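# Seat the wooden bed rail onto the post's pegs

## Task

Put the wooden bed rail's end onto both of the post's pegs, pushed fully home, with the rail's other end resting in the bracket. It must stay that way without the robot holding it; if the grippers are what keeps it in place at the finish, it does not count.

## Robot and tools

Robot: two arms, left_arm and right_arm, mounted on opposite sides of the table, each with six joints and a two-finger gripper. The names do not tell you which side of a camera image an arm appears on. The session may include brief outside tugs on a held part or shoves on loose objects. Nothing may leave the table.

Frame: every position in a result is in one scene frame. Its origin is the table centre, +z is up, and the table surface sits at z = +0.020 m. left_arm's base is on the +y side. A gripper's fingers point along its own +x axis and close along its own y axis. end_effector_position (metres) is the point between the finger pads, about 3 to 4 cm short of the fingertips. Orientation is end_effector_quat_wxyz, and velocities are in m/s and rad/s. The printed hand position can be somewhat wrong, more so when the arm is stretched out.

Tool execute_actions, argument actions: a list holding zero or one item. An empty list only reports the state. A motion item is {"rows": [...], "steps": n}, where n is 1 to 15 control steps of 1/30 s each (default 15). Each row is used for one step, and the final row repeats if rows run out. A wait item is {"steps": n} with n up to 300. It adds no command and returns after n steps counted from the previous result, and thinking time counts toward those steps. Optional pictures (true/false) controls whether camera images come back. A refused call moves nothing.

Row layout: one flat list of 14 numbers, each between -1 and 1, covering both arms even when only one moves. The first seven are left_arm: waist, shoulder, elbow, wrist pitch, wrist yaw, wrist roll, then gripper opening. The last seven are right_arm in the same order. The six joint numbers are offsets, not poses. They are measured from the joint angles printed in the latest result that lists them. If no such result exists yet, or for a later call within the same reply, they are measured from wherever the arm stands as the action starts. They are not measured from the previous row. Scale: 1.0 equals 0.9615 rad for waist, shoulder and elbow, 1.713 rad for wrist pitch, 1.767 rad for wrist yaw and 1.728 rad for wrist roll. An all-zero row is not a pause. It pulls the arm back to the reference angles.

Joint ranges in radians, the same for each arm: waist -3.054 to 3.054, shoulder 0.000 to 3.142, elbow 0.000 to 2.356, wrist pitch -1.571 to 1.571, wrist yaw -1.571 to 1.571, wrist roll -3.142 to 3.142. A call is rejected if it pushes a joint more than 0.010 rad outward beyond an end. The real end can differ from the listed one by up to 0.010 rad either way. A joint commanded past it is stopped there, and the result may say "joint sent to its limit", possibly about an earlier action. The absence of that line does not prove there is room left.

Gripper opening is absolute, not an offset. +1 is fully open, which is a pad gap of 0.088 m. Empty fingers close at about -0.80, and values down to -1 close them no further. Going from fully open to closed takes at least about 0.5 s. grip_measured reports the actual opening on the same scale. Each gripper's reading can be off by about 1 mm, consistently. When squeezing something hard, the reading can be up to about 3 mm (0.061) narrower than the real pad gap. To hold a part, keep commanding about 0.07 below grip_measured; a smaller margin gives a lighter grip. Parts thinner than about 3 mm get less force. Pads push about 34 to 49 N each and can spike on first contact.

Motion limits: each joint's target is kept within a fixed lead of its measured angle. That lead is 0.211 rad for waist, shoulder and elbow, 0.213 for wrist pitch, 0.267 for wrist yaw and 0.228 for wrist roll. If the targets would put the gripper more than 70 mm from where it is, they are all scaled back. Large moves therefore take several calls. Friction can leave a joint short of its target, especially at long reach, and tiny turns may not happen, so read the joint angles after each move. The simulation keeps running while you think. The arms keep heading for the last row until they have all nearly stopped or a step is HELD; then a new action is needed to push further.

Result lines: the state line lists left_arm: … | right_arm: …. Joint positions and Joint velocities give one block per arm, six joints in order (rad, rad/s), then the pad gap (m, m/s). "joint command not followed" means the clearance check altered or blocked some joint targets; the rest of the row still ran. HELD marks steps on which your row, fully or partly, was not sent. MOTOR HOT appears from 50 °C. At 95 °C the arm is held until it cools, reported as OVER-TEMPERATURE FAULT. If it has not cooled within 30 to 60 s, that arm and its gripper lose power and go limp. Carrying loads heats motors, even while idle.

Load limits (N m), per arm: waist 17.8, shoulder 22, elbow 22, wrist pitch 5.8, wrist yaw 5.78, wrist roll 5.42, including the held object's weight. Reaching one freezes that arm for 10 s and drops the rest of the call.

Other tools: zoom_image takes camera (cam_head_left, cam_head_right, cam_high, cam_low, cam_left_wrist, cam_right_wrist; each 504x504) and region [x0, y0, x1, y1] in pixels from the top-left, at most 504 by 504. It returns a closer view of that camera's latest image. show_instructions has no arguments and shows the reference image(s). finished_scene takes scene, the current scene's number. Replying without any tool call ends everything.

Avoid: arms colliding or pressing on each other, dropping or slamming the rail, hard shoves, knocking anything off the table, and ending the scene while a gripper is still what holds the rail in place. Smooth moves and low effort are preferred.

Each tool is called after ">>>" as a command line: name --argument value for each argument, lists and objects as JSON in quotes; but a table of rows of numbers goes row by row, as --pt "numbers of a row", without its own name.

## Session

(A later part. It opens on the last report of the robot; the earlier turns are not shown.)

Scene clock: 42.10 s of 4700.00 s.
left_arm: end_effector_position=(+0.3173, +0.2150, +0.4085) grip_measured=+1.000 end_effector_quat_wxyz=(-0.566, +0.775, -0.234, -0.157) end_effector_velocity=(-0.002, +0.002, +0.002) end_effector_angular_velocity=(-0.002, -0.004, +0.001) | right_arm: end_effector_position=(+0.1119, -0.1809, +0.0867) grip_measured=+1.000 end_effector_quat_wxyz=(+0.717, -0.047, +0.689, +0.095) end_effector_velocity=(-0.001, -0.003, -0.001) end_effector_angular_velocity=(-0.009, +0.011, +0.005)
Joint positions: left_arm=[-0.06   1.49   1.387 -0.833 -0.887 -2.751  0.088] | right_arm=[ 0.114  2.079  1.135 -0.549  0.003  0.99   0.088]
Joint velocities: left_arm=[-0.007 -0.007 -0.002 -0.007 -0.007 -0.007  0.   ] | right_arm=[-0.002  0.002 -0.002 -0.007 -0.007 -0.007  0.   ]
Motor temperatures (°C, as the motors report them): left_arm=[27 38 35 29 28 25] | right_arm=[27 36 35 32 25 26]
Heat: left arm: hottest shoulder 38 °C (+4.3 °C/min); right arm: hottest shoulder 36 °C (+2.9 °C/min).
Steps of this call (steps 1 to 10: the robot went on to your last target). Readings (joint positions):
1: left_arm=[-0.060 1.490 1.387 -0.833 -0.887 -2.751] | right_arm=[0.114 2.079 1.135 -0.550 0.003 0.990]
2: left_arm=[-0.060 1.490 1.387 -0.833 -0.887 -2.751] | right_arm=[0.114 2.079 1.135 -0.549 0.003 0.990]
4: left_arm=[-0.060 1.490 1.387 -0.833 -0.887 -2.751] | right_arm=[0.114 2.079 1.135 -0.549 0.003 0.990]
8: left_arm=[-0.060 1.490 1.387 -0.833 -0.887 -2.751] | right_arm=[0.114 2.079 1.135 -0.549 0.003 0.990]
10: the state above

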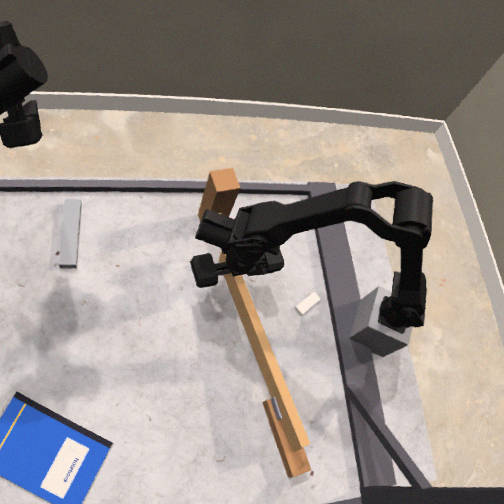

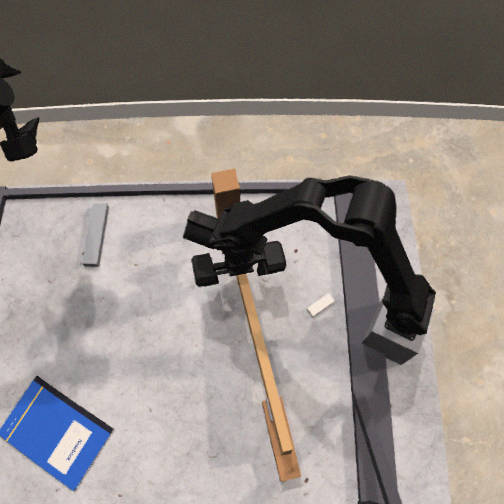

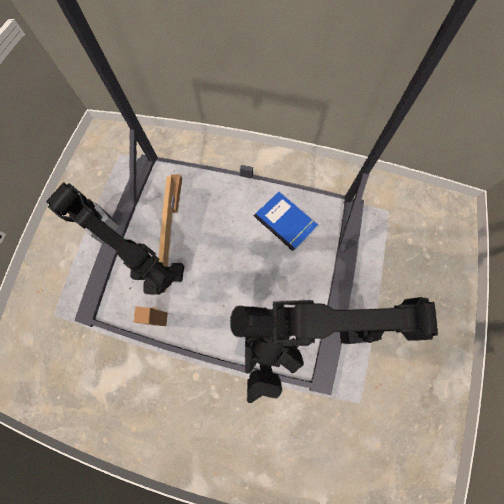

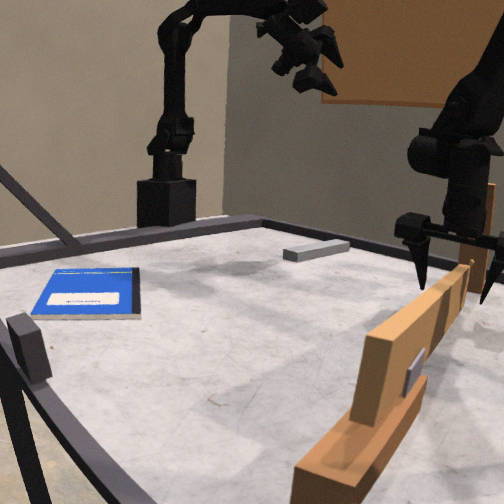

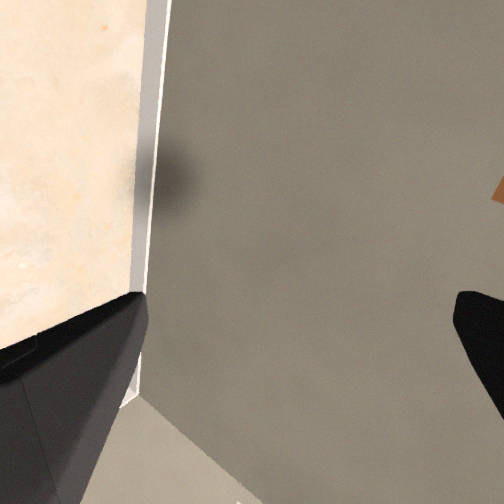

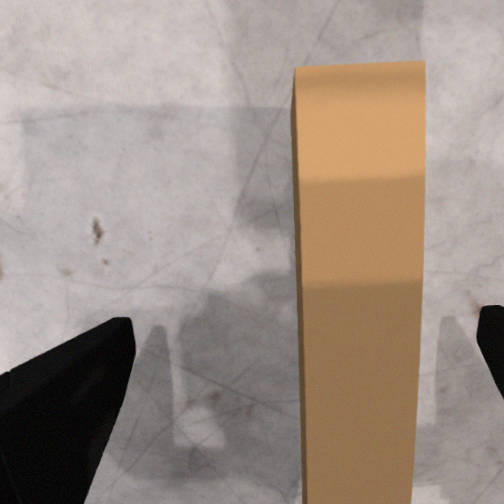

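>>> execute_actions --actions '[{"rows":[[0.0,0,0,0,0,0,1,0.02,0.06,-0.02,0.03,0,0,1]],"steps":15}]' --pictures false

>>> execute_actions --actions '[{"rows":[[0.0,0,0,0,0,0,1,0,0,0,0,0,0,-0.7]],"steps":15}]' --pictures false

>>> execute_actions --actions '[{"steps":10}]' --pictures false

>>> execute_actions --actions '[{"rows":[[0.0,0,0,0,0,0,1,0,-0.16,0,-0.085,0,0,-0.7]],"steps":15}]'

Scene clock: 47.53 s of 4700.00 s.
left_arm: end_effector_position=(+0.3173, +0.2150, +0.4085) grip_measured=+1.000 end_effector_quat_wxyz=(-0.566, +0.775, -0.234, -0.157) end_effector_velocity=(-0.001, +0.003, -0.002) end_effector_angular_velocity=(+0.024, -0.010, +0.009) | right_arm: end_effector_position=(+0.1062, -0.1791, +0.0704) grip_measured=+1.000 end_effector_quat_wxyz=(+0.715, -0.055, +0.690, +0.099) end_effector_velocity=(+0.002, -0.000, +0.003) end_effector_angular_velocity=(-0.001, -0.008, +0.004)
Joint positions: left_arm=[-0.06   1.49   1.387 -0.833 -0.887 -2.751  0.088] | right_arm=[ 0.131  2.123  1.125 -0.5    0.003  0.99   0.088]
Joint velocities: left_arm=[-0.007  0.002 -0.002 -0.022 -0.022 -0.007  0.   ] | right_arm=[-0.002 -0.007  0.002 -0.007  0.007 -0.007  0.   ]
Motor temperatures (°C, as the motors report them): left_arm=[27 38 35 30 28 25] | right_arm=[27 37 35 32 25 26]
Heat: left arm: hottest shoulder 38 °C (+3.8 °C/min); right arm: hottest shoulder 37 °C (+3.8 °C/min).
Steps of this call (steps 1 to 15: the robot went on to your last target; steps 16 to 90: nothing new was sent; then 1.93 s passed at rest; steps 91 to 105: all 15 steps of this action). Readings (joint positions):
91: left_arm=[-0.060 1.490 1.387 -0.833 -0.887 -2.751] | right_arm=[0.115 2.086 1.134 -0.539 0.003 0.990]
92: left_arm=[-0.060 1.490 1.387 -0.833 -0.887 -2.751] | right_arm=[0.118 2.093 1.134 -0.522 0.003 0.990]
94: left_arm=[-0.060 1.490 1.387 -0.833 -0.887 -2.751] | right_arm=[0.125 2.109 1.133 -0.511 0.003 0.990]
98: left_arm=[-0.060 1.490 1.387 -0.833 -0.887 -2.751] | right_arm=[0.131 2.123 1.125 -0.504 0.003 0.990]
105: the state above

Scene clock: 48.03 s of 4700.00 s.
left_arm: end_effector_position=(+0.3173, +0.2150, +0.4085) grip_measured=+1.000 end_effector_quat_wxyz=(-0.566, +0.775, -0.234, -0.157) end_effector_velocity=(+0.000, -0.001, -0.000) end_effector_angular_velocity=(-0.007, -0.005, +0.006) | right_arm: end_effector_position=(+0.1066, -0.1810, +0.0702) grip_measured=-0.439 end_effector_quat_wxyz=(+0.715, -0.060, +0.689, +0.098) end_effector_velocity=(-0.001, -0.002, +0.000) end_effector_angular_velocity=(-0.004, +0.010, -0.009)
Joint positions: left_arm=[-0.06   1.49   1.387 -0.833 -0.887 -2.751  0.088] | right_arm=[ 0.13   2.123  1.125 -0.508  0.009  0.984  0.017]
Joint velocities: left_arm=[-0.002  0.002 -0.002  0.007 -0.007 -0.007  0.   ] | right_arm=[-0.002 -0.002 -0.002 -0.007 -0.007  0.007 -0.045]
Motor temperatures (°C, as the motors report them): left_arm=[27 38 35 30 28 25] | right_arm=[27 37 35 32 25 26]
Heat: left arm: hottest shoulder 38 °C (+3.7 °C/min); right arm: hottest shoulder 37 °C (+3.7 °C/min).
Steps of this call (steps 1 to 15: all 15 steps of this action). Readings (joint positions):
1: left_arm=[-0.060 1.490 1.387 -0.833 -0.887 -2.751] | right_arm=[0.131 2.123 1.125 -0.500 0.003 0.990]
2: left_arm=[-0.060 1.490 1.387 -0.833 -0.887 -2.751] | right_arm=[0.131 2.123 1.125 -0.500 0.003 0.990]
4: left_arm=[-0.060 1.490 1.387 -0.833 -0.887 -2.751] | right_arm=[0.131 2.123 1.125 -0.500 0.003 0.990]
8: left_arm=[-0.060 1.490 1.387 -0.833 -0.887 -2.751] | right_arm=[0.131 2.123 1.125 -0.500 0.003 0.990]
15: the state above

Scene clock: 48.37 s of 4700.00 s.
left_arm: end_effector_position=(+0.3173, +0.2150, +0.4085) grip_measured=+1.000 end_effector_quat_wxyz=(-0.566, +0.775, -0.234, -0.157) end_effector_velocity=(+0.001, +0.003, -0.000) end_effector_angular_velocity=(+0.002, -0.003, +0.011) | right_arm: end_effector_position=(+0.1066, -0.1811, +0.0702) grip_measured=-0.462 end_effector_quat_wxyz=(+0.715, -0.060, +0.689, +0.097) end_effector_velocity=(-0.002, -0.004, -0.002) end_effector_angular_velocity=(-0.014, +0.012, +0.020)
Joint positions: left_arm=[-0.06   1.49   1.387 -0.833 -0.887 -2.751  0.088] | right_arm=[ 0.13   2.123  1.125 -0.508  0.009  0.984  0.016]
Joint velocities: left_arm=[ 0.002 -0.002 -0.002 -0.007 -0.007 -0.007  0.   ] | right_arm=[-0.002  0.002 -0.007 -0.007 -0.007 -0.022 -0.   ]
Motor temperatures (°C, as the motors report them): left_arm=[27 38 36 30 28 25] | right_arm=[27 37 35 32 25 26]
Heat: left arm: hottest shoulder 38 °C (+3.7 °C/min); right arm: hottest shoulder 37 °C (+3.7 °C/min).
Steps of this call (steps 1 to 10: the robot went on to your last target). Readings (joint positions):
1: left_arm=[-0.060 1.490 1.387 -0.833 -0.887 -2.751] | right_arm=[0.130 2.123 1.125 -0.508 0.009 0.984]
2: left_arm=[-0.060 1.490 1.387 -0.833 -0.887 -2.751] | right_arm=[0.130 2.123 1.125 -0.508 0.009 0.984]
4: left_arm=[-0.060 1.490 1.387 -0.833 -0.887 -2.751] | right_arm=[0.130 2.123 1.125 -0.508 0.009 0.984]
8: left_arm=[-0.060 1.490 1.387 -0.833 -0.887 -2.751] | right_arm=[0.130 2.123 1.125 -0.508 0.009 0.984]
10: the state above

Scene clock: 48.87 s of 4700.00 s.
left_arm: end_effector_position=(+0.3173, +0.2150, +0.4085) grip_measured=+1.000 end_effector_quat_wxyz=(-0.566, +0.775, -0.234, -0.157) end_effector_velocity=(-0.000, +0.001, -0.002) end_effector_angular_velocity=(+0.007, -0.002, +0.006) | right_arm: end_effector_position=(+0.1041, -0.1912, +0.1140) grip_measured=-0.462 end_effector_quat_wxyz=(+0.718, -0.060, +0.687, +0.095) end_effector_velocity=(-0.001, -0.003, -0.001) end_effector_angular_velocity=(-0.009, +0.011, +0.005)
Joint positions: left_arm=[-0.06   1.49   1.387 -0.833 -0.887 -2.751  0.088] | right_arm=[ 0.129  1.985  1.123 -0.646  0.016  0.986  0.016]
Joint velocities: left_arm=[-0.002  0.002 -0.002 -0.007 -0.007 -0.007  0.   ] | right_arm=[-0.002  0.002 -0.002 -0.007 -0.007 -0.007  0.   ]
Motor temperatures (°C, as the motors report them): left_arm=[27 38 36 30 28 25] | right_arm=[27 37 35 32 25 26]
Heat: left arm: hottest shoulder 38 °C (+3.7 °C/min); right arm: hottest shoulder 37 °C (+3.7 °C/min).
Steps of this call (steps 1 to 15: all 15 steps of this action). Readings (joint positions):
1: left_arm=[-0.060 1.490 1.387 -0.833 -0.887 -2.751] | right_arm=[0.130 2.105 1.125 -0.529 0.013 0.984]
2: left_arm=[-0.060 1.490 1.387 -0.833 -0.887 -2.751] | right_arm=[0.129 2.084 1.124 -0.575 0.014 0.987]
4: left_arm=[-0.060 1.490 1.387 -0.833 -0.887 -2.751] | right_arm=[0.129 2.033 1.122 -0.618 0.013 0.992]
8: left_arm=[-0.060 1.490 1.387 -0.833 -0.887 -2.751] | right_arm=[0.129 1.985 1.123 -0.639 0.016 0.986]
15: the state above

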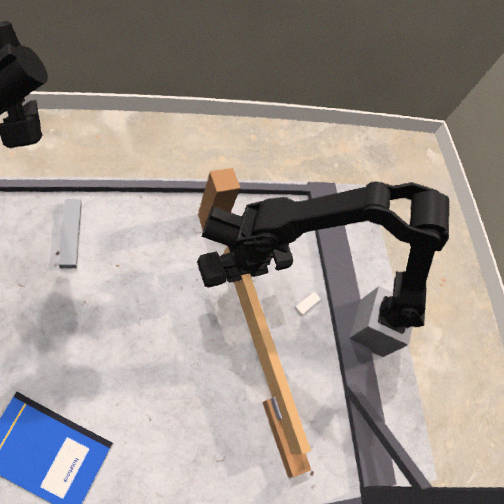

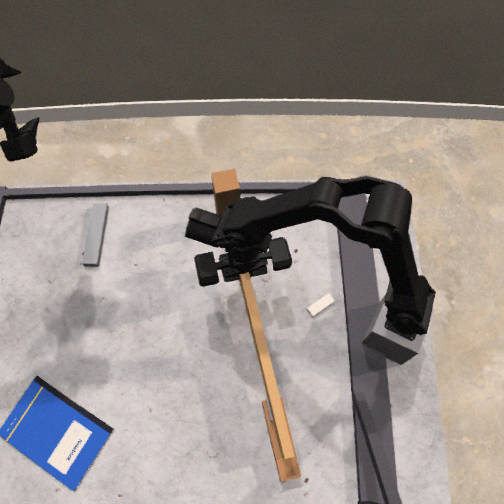

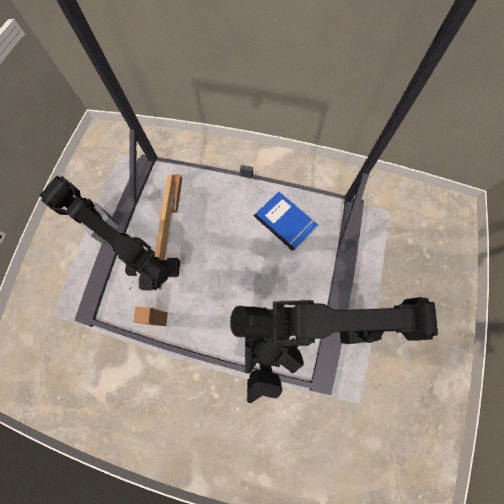

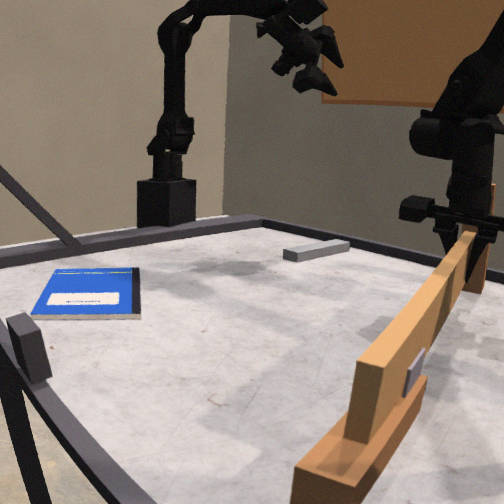

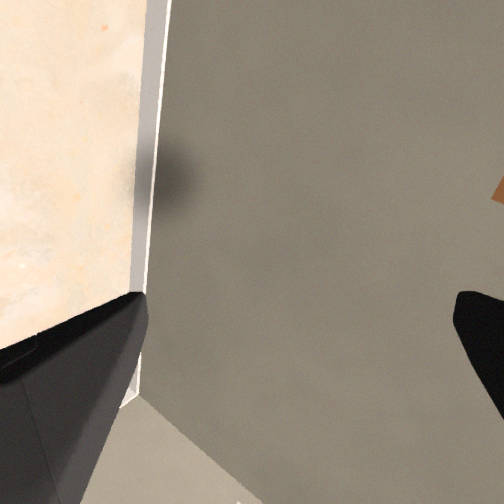

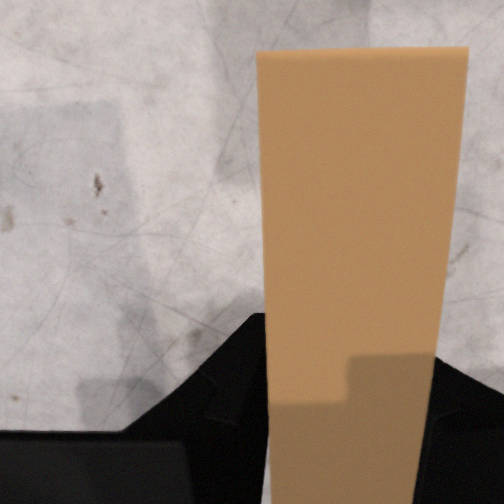

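>>> execute_actions --actions '[{"rows":[[0.0,0,0,0,0,0,1,0,0,0,0,0.06,0,-0.7]],"steps":15}]'

Scene clock: 51.80 s of 4700.00 s.
left_arm: end_effector_position=(+0.3173, +0.2150, +0.4085) grip_measured=+1.000 end_effector_quat_wxyz=(-0.566, +0.775, -0.234, -0.157) end_effector_velocity=(-0.002, +0.001, +0.002) end_effector_angular_velocity=(-0.010, +0.007, -0.003) | right_arm: end_effector_position=(+0.1141, -0.1955, +0.1147) grip_measured=-0.462 end_effector_quat_wxyz=(+0.741, -0.069, +0.663, +0.078) end_effector_velocity=(+0.000, +0.001, +0.000) end_effector_angular_velocity=(+0.009, +0.004, +0.005)
Joint positions: left_arm=[-0.06   1.49   1.387 -0.833 -0.887 -2.751  0.088] | right_arm=[ 0.131  1.985  1.123 -0.648  0.093  0.998  0.016]
Joint velocities: left_arm=[-0.002 -0.007  0.002 -0.007  0.007 -0.007  0.   ] | right_arm=[-0.002 -0.002 -0.002  0.007 -0.007 -0.007  0.   ]
Motor temperatures (°C, as the motors report them): left_arm=[27 38 36 30 28 25] | right_arm=[27 38 35 32 25 26]
Heat: left arm: hottest shoulder 38 °C (+3.5 °C/min); right arm: hottest shoulder 38 °C (+4.6 °C/min).
Steps of this call (steps 1 to 15: the robot went on to your last target; steps 16 to 73: nothing new was sent; steps 74 to 88: all 15 steps of this action). Readings (joint positions):
74: left_arm=[-0.060 1.490 1.387 -0.833 -0.887 -2.751] | right_arm=[0.131 1.985 1.123 -0.647 0.036 0.988]
75: left_arm=[-0.060 1.490 1.387 -0.833 -0.887 -2.751] | right_arm=[0.131 1.985 1.123 -0.648 0.055 0.992]
77: left_arm=[-0.060 1.490 1.387 -0.833 -0.887 -2.751] | right_arm=[0.131 1.985 1.123 -0.648 0.072 0.995]
81: left_arm=[-0.060 1.490 1.387 -0.833 -0.887 -2.751] | right_arm=[0.131 1.985 1.123 -0.648 0.088 0.998]
88: the state above

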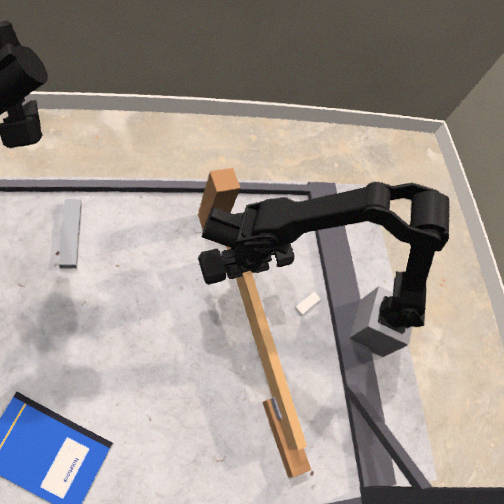

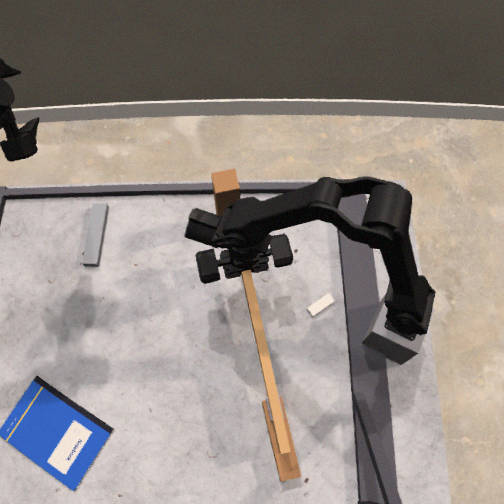

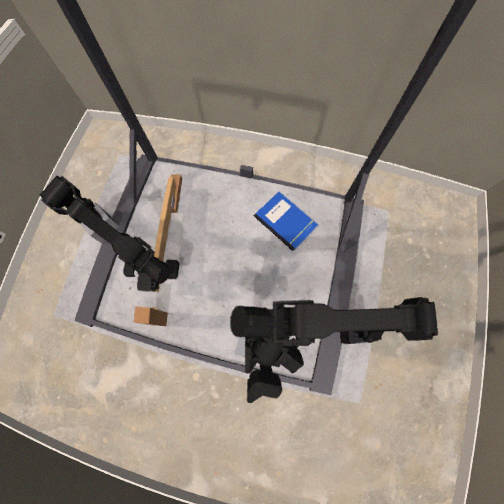

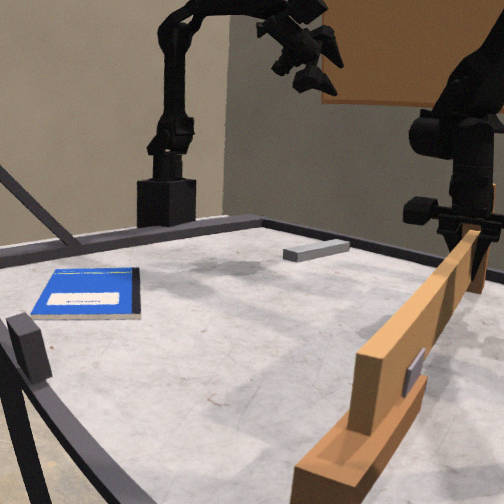

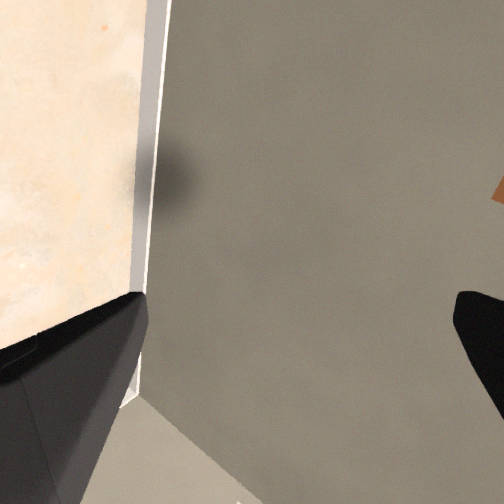

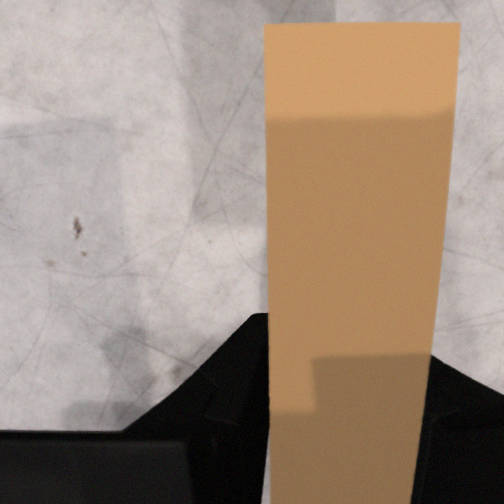

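>>> execute_actions --actions '[{"rows":[[-0.23,0.22,0.22,0.135,0.5,1.0,1,0,0,0.05,0.015,0,0,-0.7]],"steps":15}]' --pictures false

>>> execute_actions --actions '[{"steps":30}]' --pictures false

>>> execute_actions --actions '[{"rows":[[0,0,0,0,0,0.59,1,0,0,0,0,0,0,-0.7]],"steps":15}]' --pictures false

>>> execute_actions --actions '[{"steps":15}]'

Scene clock: 57.93 s of 4700.00 s.
left_arm: end_effector_position=(+0.1365, +0.0587, +0.3963) grip_measured=+1.000 end_effector_quat_wxyz=(-0.599, +0.416, -0.663, +0.170) end_effector_velocity=(-0.081, -0.014, +0.021) end_effector_angular_velocity=(+0.045, -1.156, -1.749) | right_arm: end_effector_position=(+0.1172, -0.1835, +0.1206) grip_measured=-0.462 end_effector_quat_wxyz=(+0.745, -0.057, +0.658, +0.093) end_effector_velocity=(-0.001, -0.002, +0.000) end_effector_angular_velocity=(-0.005, +0.009, +0.006)
Joint positions: left_arm=[-0.286  1.685  1.581 -0.608 -0.057 -1.921  0.088] | right_arm=[ 0.133  1.985  1.149 -0.634  0.088  0.993  0.016]
Joint velocities: left_arm=[ 0.012 -0.002  0.042  0.037  0.579  2.029  0.   ] | right_arm=[-0.002 -0.002 -0.002 -0.007 -0.007 -0.007  0.   ]
Motor temperatures (°C, as the motors report them): left_arm=[27 39 36 30 28 25] | right_arm=[27 39 35 32 26 26]
Heat: left arm: hottest shoulder 39 °C (+4.1 °C/min); right arm: hottest shoulder 39 °C (+5.2 °C/min).
Steps of this call (steps 1 to 15: the robot went on to your last target; steps 16 to 90: nothing new was sent; then 2.63 s passed at rest; steps 91 to 105: all 15 steps of this action). Readings (joint positions):
91: left_arm=[-0.069 1.504 1.401 -0.825 -0.865 -2.722] | right_arm=[0.132 1.985 1.128 -0.647 0.093 1.000]
92: left_arm=[-0.089 1.521 1.424 -0.786 -0.828 -2.691] | right_arm=[0.132 1.985 1.132 -0.642 0.092 1.000]
94: left_arm=[-0.144 1.568 1.479 -0.724 -0.738 -2.618] | right_arm=[0.132 1.985 1.143 -0.636 0.089 0.996]
98: left_arm=[-0.242 1.648 1.555 -0.640 -0.475 -2.396] | right_arm=[0.133 1.985 1.149 -0.634 0.088 0.993]
105: the state above

Scene clock: 58.93 s of 4700.00 s.
left_arm: end_effector_position=(+0.1297, +0.0573, +0.3995) grip_measured=+1.000 end_effector_quat_wxyz=(+0.703, -0.118, +0.535, -0.454) end_effector_velocity=(-0.000, +0.002, -0.001) end_effector_angular_velocity=(+0.007, +0.001, +0.008) | right_arm: end_effector_position=(+0.1172, -0.1835, +0.1206) grip_measured=-0.462 end_effector_quat_wxyz=(+0.745, -0.057, +0.658, +0.093) end_effector_velocity=(-0.001, -0.001, +0.002) end_effector_angular_velocity=(-0.001, +0.007, +0.006)
Joint positions: left_arm=[-0.284  1.685  1.588 -0.605 -0.007 -1.028  0.088] | right_arm=[ 0.133  1.985  1.149 -0.634  0.088  0.993  0.016]
Joint velocities: left_arm=[-0.002 -0.002 -0.002 -0.007 -0.007 -0.007  0.   ] | right_arm=[-0.002 -0.007 -0.002 -0.007 -0.007 -0.007 -0.   ]
Motor temperatures (°C, as the motors report them): left_arm=[27 39 36 30 28 25] | right_arm=[27 39 35 32 26 26]
Heat: left arm: hottest shoulder 39 °C (+4.1 °C/min); right arm: hottest shoulder 39 °C (+5.1 °C/min).
Steps of this call (steps 1 to 30: the robot went on to your last target). Readings (joint positions):
1: left_arm=[-0.285 1.685 1.583 -0.607 -0.042 -1.853] | right_arm=[0.133 1.985 1.149 -0.634 0.088 0.993]
2: left_arm=[-0.285 1.685 1.585 -0.606 -0.032 -1.784] | right_arm=[0.133 1.985 1.149 -0.634 0.088 0.993]
4: left_arm=[-0.285 1.685 1.587 -0.605 -0.019 -1.648] | right_arm=[0.133 1.985 1.149 -0.634 0.088 0.993]
8: left_arm=[-0.284 1.685 1.588 -0.605 -0.010 -1.375] | right_arm=[0.133 1.985 1.149 -0.634 0.088 0.993]
30: the state above

Scene clock: 59.43 s of 4700.00 s.
left_arm: end_effector_position=(+0.1299, +0.0573, +0.3995) grip_measured=+1.000 end_effector_quat_wxyz=(+0.679, +0.216, +0.269, -0.648) end_effector_velocity=(-0.002, +0.004, -0.006) end_effector_angular_velocity=(+0.039, -0.627, -0.542) | right_arm: end_effector_position=(+0.1170, -0.1839, +0.1205) grip_measured=-0.462 end_effector_quat_wxyz=(+0.745, -0.059, +0.658, +0.093) end_effector_velocity=(-0.003, -0.002, -0.002) end_effector_angular_velocity=(-0.010, +0.011, +0.010)
Joint positions: left_arm=[-0.284  1.685  1.588 -0.605 -0.007 -0.08   0.088] | right_arm=[ 0.133  1.985  1.149 -0.636  0.087  0.991  0.016]
Joint velocities: left_arm=[-0.002 -0.002 -0.007 -0.022  0.007  0.828  0.   ] | right_arm=[ 0.002  0.002 -0.002 -0.007 -0.007 -0.007 -0.   ]
Motor temperatures (°C, as the motors report them): left_arm=[27 39 36 30 28 25] | right_arm=[27 39 35 32 26 26]
Heat: left arm: hottest shoulder 39 °C (+4.0 °C/min); right arm: hottest shoulder 39 °C (+5.0 °C/min).
Steps of this call (steps 1 to 15: all 15 steps of this action). Readings (joint positions):
1: left_arm=[-0.284 1.685 1.588 -0.605 -0.007 -0.966] | right_arm=[0.133 1.985 1.149 -0.634 0.087 0.992]
2: left_arm=[-0.284 1.685 1.588 -0.605 -0.007 -0.897] | right_arm=[0.133 1.985 1.149 -0.634 0.087 0.992]
4: left_arm=[-0.284 1.685 1.588 -0.605 -0.007 -0.760] | right_arm=[0.133 1.985 1.149 -0.635 0.087 0.992]
8: left_arm=[-0.284 1.685 1.588 -0.605 -0.007 -0.487] | right_arm=[0.133 1.985 1.149 -0.636 0.087 0.991]
15: the state above

Scene clock: 59.93 s of 4700.00 s.
left_arm: end_effector_position=(+0.1299, +0.0573, +0.3995) grip_measured=+1.000 end_effector_quat_wxyz=(+0.671, +0.238, +0.248, -0.657) end_effector_velocity=(-0.000, +0.002, +0.001) end_effector_angular_velocity=(+0.002, +0.001, +0.008) | right_arm: end_effector_position=(+0.1170, -0.1839, +0.1205) grip_measured=-0.462 end_effector_quat_wxyz=(+0.745, -0.059, +0.658, +0.093) end_effector_velocity=(-0.002, +0.000, +0.001) end_effector_angular_velocity=(+0.006, +0.022, -0.008)
Joint positions: left_arm=[-0.284  1.685  1.588 -0.605 -0.007 -0.013  0.088] | right_arm=[ 0.133  1.985  1.149 -0.636  0.087  0.991  0.016]
Joint velocities: left_arm=[-0.002 -0.007 -0.002 -0.007 -0.007 -0.007  0.   ] | right_arm=[-0.002 -0.002  0.002 -0.007 -0.022  0.007 -0.   ]
Motor temperatures (°C, as the motors report them): left_arm=[27 39 36 30 28 25] | right_arm=[27 39 35 32 26 26]
Heat: left arm: hottest shoulder 39 °C (+4.0 °C/min); right arm: hottest shoulder 39 °C (+5.0 °C/min).
Steps of this call (steps 1 to 15: the robot went on to your last target). Readings (joint positions):
1: left_arm=[-0.284 1.685 1.588 -0.605 -0.007 -0.059] | right_arm=[0.133 1.985 1.149 -0.636 0.087 0.991]
2: left_arm=[-0.284 1.685 1.588 -0.605 -0.007 -0.045] | right_arm=[0.133 1.985 1.149 -0.636 0.087 0.991]
4: left_arm=[-0.284 1.685 1.588 -0.605 -0.007 -0.028] | right_arm=[0.133 1.985 1.149 -0.636 0.087 0.991]
8: left_arm=[-0.284 1.685 1.588 -0.605 -0.007 -0.017] | right_arm=[0.133 1.985 1.149 -0.636 0.087 0.991]
15: the state above

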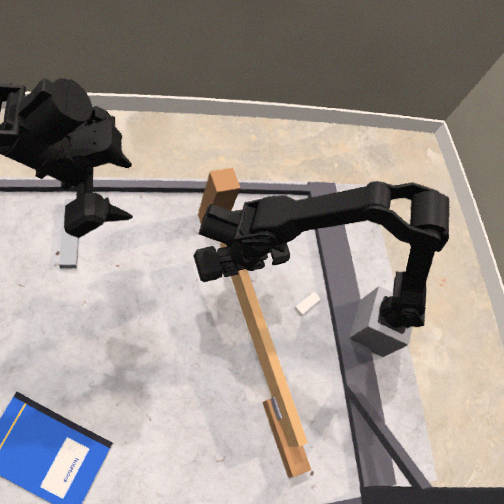

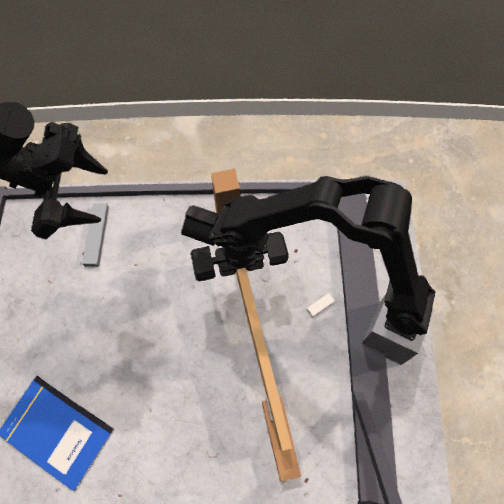

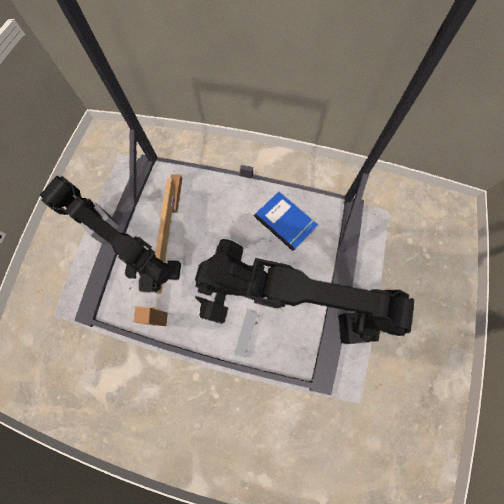

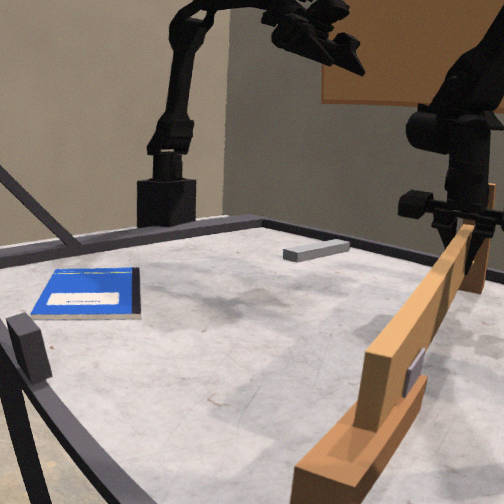

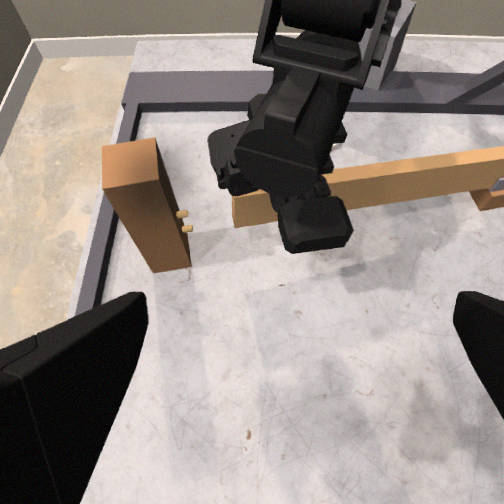

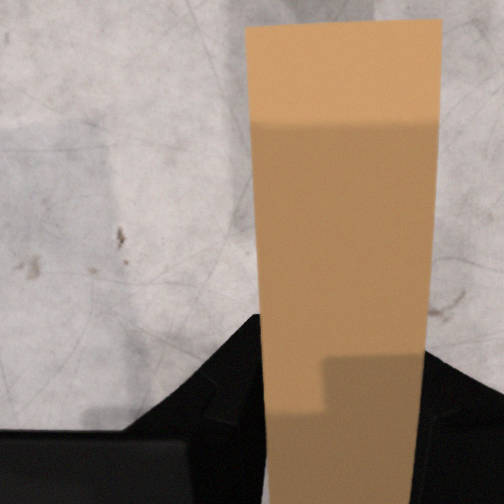

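>>> execute_actions --actions '[{"rows":[[0,0,0,0,0,0,1,-0.125,0.07,0.09,-0.012,0,-0.07,-0.7]],"steps":15}]'

>>> zoom_image --camera "cam_left_wrist" --region '[150,160,270,280]'

>>> zoom_image --camera "cam_high" --region '[110,250,200,340]'

Scene clock: 64.20 s of 4700.00 s.
left_arm: end_effector_position=(+0.1299, +0.0573, +0.3995) grip_measured=+1.000 end_effector_quat_wxyz=(+0.671, +0.238, +0.247, -0.657) end_effector_velocity=(-0.000, +0.004, -0.004) end_effector_angular_velocity=(+0.022, +0.001, +0.008) | right_arm: end_effector_position=(+0.1607, -0.1892, +0.1171) grip_measured=-0.462 end_effector_quat_wxyz=(+0.743, -0.056, +0.662, +0.083) end_effector_velocity=(-0.005, -0.004, -0.002) end_effector_angular_velocity=(-0.021, +0.019, +0.010)
Joint positions: left_arm=[-0.284  1.685  1.588 -0.605 -0.007 -0.013  0.088] | right_arm=[ 0.012  2.041  1.22  -0.655  0.075  0.889  0.016]
Joint velocities: left_arm=[-0.002 -0.002 -0.002 -0.022 -0.007 -0.007  0.   ] | right_arm=[ 0.002  0.002 -0.002 -0.022 -0.007 -0.007  0.   ]
Motor temperatures (°C, as the motors report them): left_arm=[27 39 36 31 28 25] | right_arm=[27 39 35 32 26 26]
Heat: left arm: hottest shoulder 39 °C (+3.0 °C/min); right arm: hottest shoulder 39 °C (+5.1 °C/min).
Steps of this call (steps 1 to 15: the robot went on to your last target; steps 16 to 90: nothing new was sent; then 0.77 s passed at rest; steps 91 to 105: all 15 steps of this action). Readings (joint positions):
91: left_arm=[-0.284 1.685 1.588 -0.605 -0.007 -0.013] | right_arm=[0.123 1.995 1.161 -0.649 0.076 0.964]
92: left_arm=[-0.284 1.685 1.588 -0.605 -0.007 -0.013] | right_arm=[0.102 2.007 1.177 -0.651 0.070 0.943]
94: left_arm=[-0.284 1.685 1.588 -0.605 -0.007 -0.013] | right_arm=[0.054 2.030 1.202 -0.649 0.074 0.913]
98: left_arm=[-0.284 1.685 1.588 -0.605 -0.007 -0.013] | right_arm=[0.010 2.039 1.215 -0.655 0.075 0.893]
105: the state above

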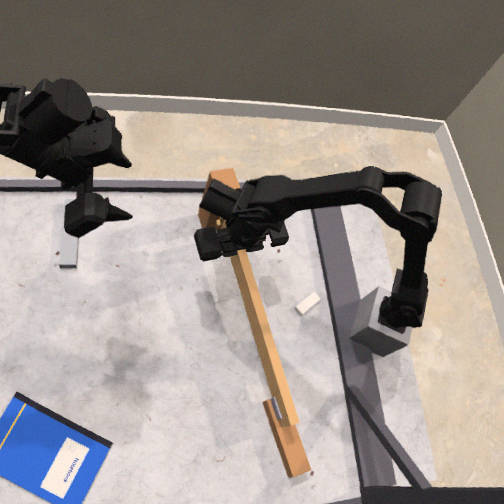

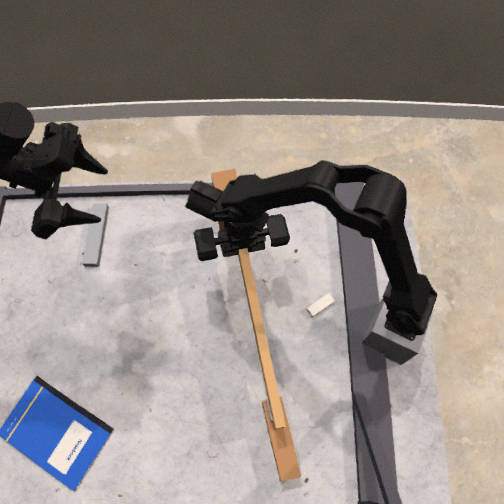

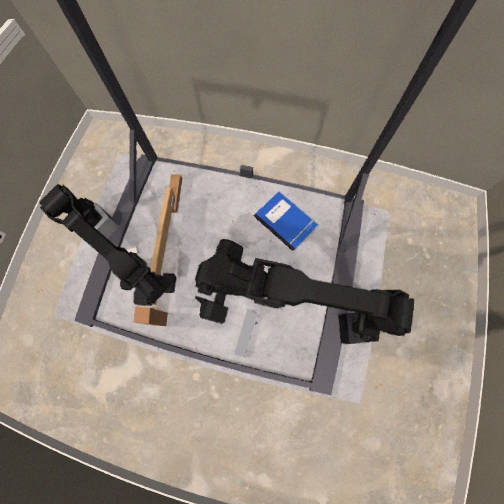

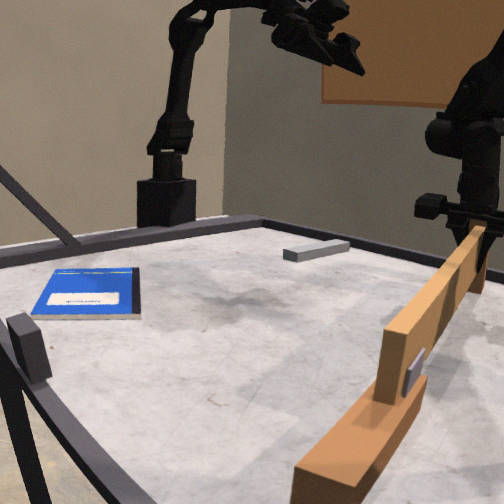

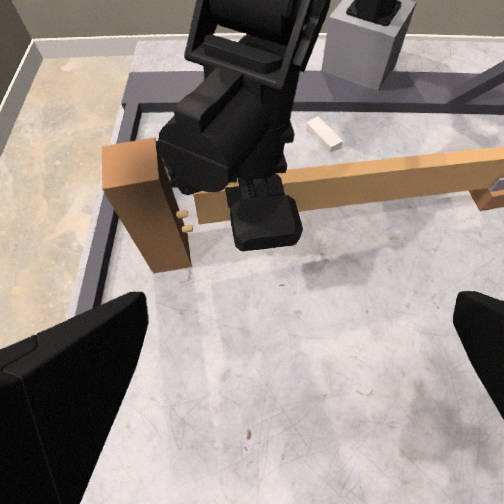

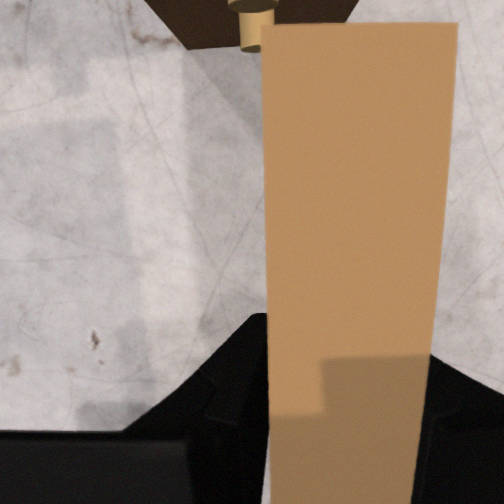

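Region (150, 160, 270, 280) of cam_left_wrist's 504x504 image, scaled by 4.200, with more detail than that image has.

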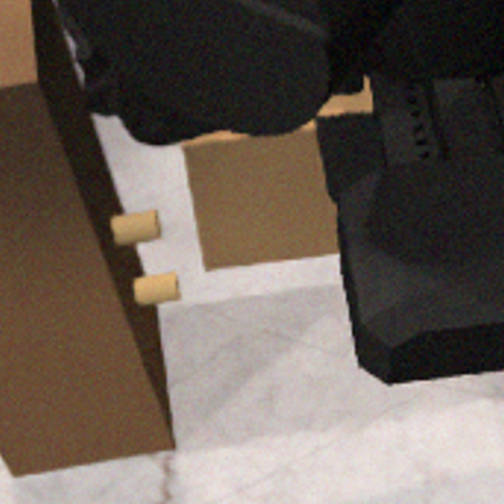

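Region (110, 250, 200, 340) of cam_high's 504x504 image, scaled by 5.600, with more detail than that image has.

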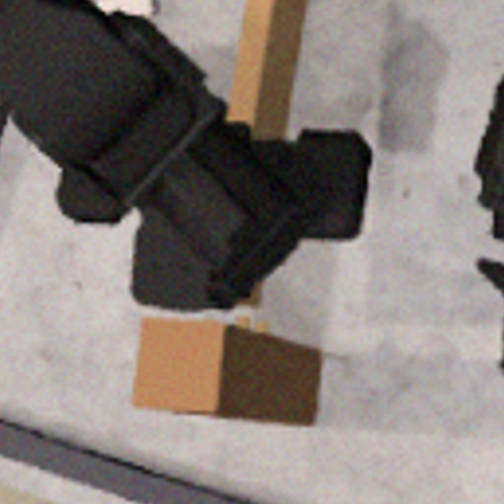

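>>> execute_actions --actions '[{"rows":[[0,0,0,0,0,0,1,0.03,0.04,0.06,-0.01,0,0.015,-0.7]],"steps":15}]'

>>> zoom_image --camera "cam_left_wrist" --region '[150,160,270,280]'

Scene clock: 68.30 s of 4700.00 s.
left_arm: end_effector_position=(+0.1299, +0.0573, +0.3995) grip_measured=+1.000 end_effector_quat_wxyz=(+0.671, +0.238, +0.247, -0.657) end_effector_velocity=(+0.002, +0.001, +0.001) end_effector_angular_velocity=(+0.002, +0.001, +0.013) | right_arm: end_effector_position=(+0.1571, -0.1781, +0.1169) grip_measured=-0.462 end_effector_quat_wxyz=(+0.742, -0.059, +0.662, +0.086) end_effector_velocity=(-0.003, -0.001, -0.000) end_effector_angular_velocity=(+0.002, +0.022, +0.007)
Joint positions: left_arm=[-0.284  1.685  1.588 -0.605 -0.007 -0.013  0.088] | right_arm=[ 0.034  2.068  1.262 -0.672  0.075  0.903  0.016]
Joint velocities: left_arm=[ 0.002 -0.002  0.002 -0.007 -0.007 -0.007  0.   ] | right_arm=[-0.002 -0.002 -0.002 -0.007 -0.022 -0.007 -0.   ]
Motor temperatures (°C, as the motors report them): left_arm=[27 40 37 31 28 25] | right_arm=[27 40 36 32 26 26]
Heat: left arm: hottest shoulder 40 °C (+4.0 °C/min); right arm: hottest shoulder 40 °C (+5.1 °C/min).
Steps of this call (steps 1 to 15: the robot went on to your last target; steps 16 to 90: nothing new was sent; then 0.60 s passed at rest; steps 91 to 105: all 15 steps of this action). Readings (joint positions):
91: left_arm=[-0.284 1.685 1.588 -0.605 -0.007 -0.013] | right_arm=[0.014 2.047 1.229 -0.664 0.076 0.893]
92: left_arm=[-0.284 1.685 1.588 -0.605 -0.007 -0.013] | right_arm=[0.018 2.053 1.239 -0.666 0.075 0.896]
94: left_arm=[-0.284 1.685 1.588 -0.605 -0.007 -0.013] | right_arm=[0.028 2.063 1.253 -0.666 0.075 0.898]
98: left_arm=[-0.284 1.685 1.588 -0.605 -0.007 -0.013] | right_arm=[0.034 2.066 1.262 -0.671 0.075 0.901]
105: the state above

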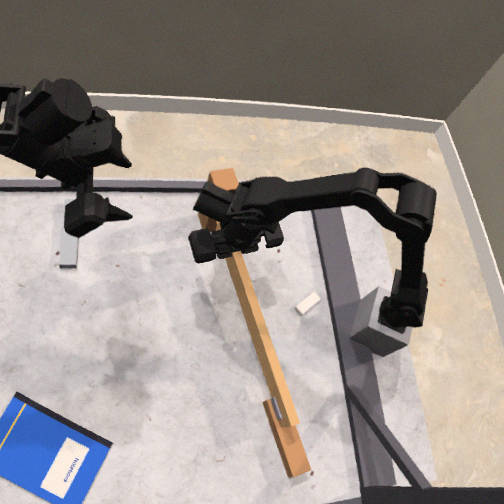

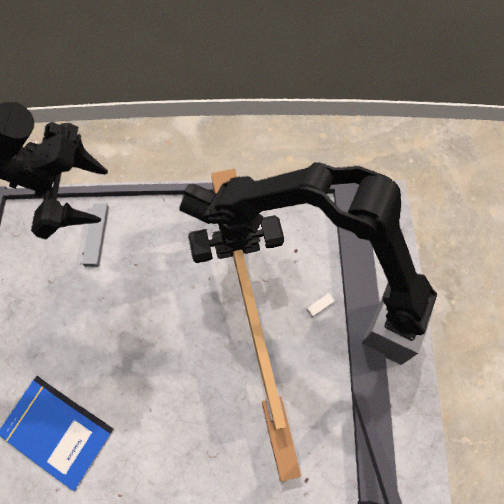

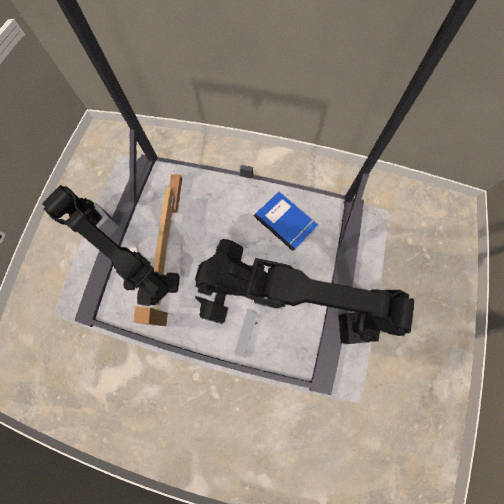

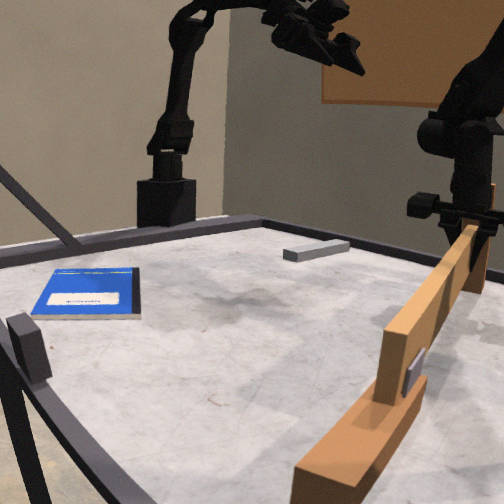

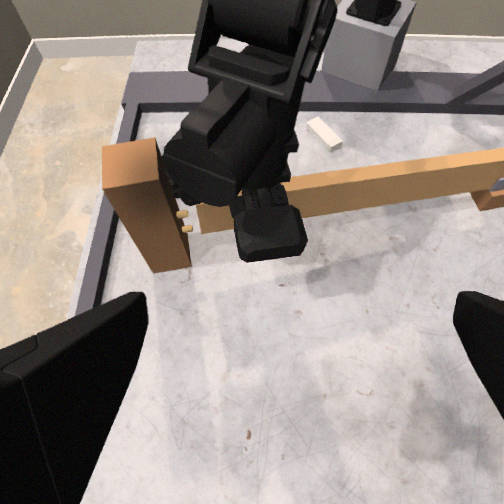

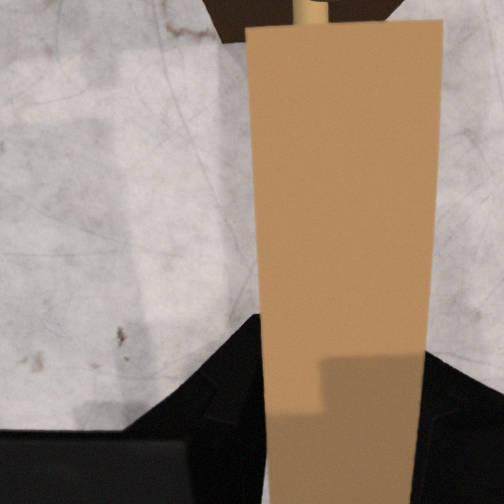

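Region (150, 160, 270, 280) of cam_left_wrist's 504x504 image, scaled by 4.200, with more detail than that image has.

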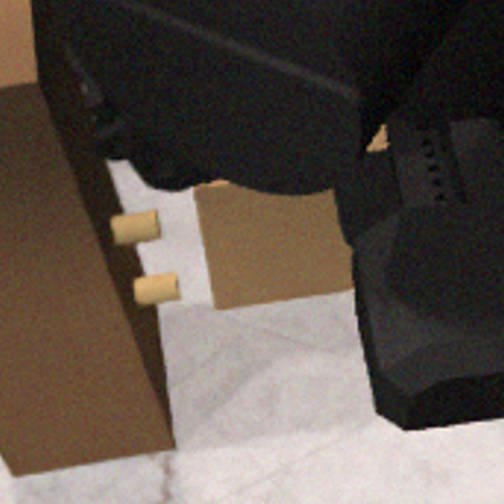

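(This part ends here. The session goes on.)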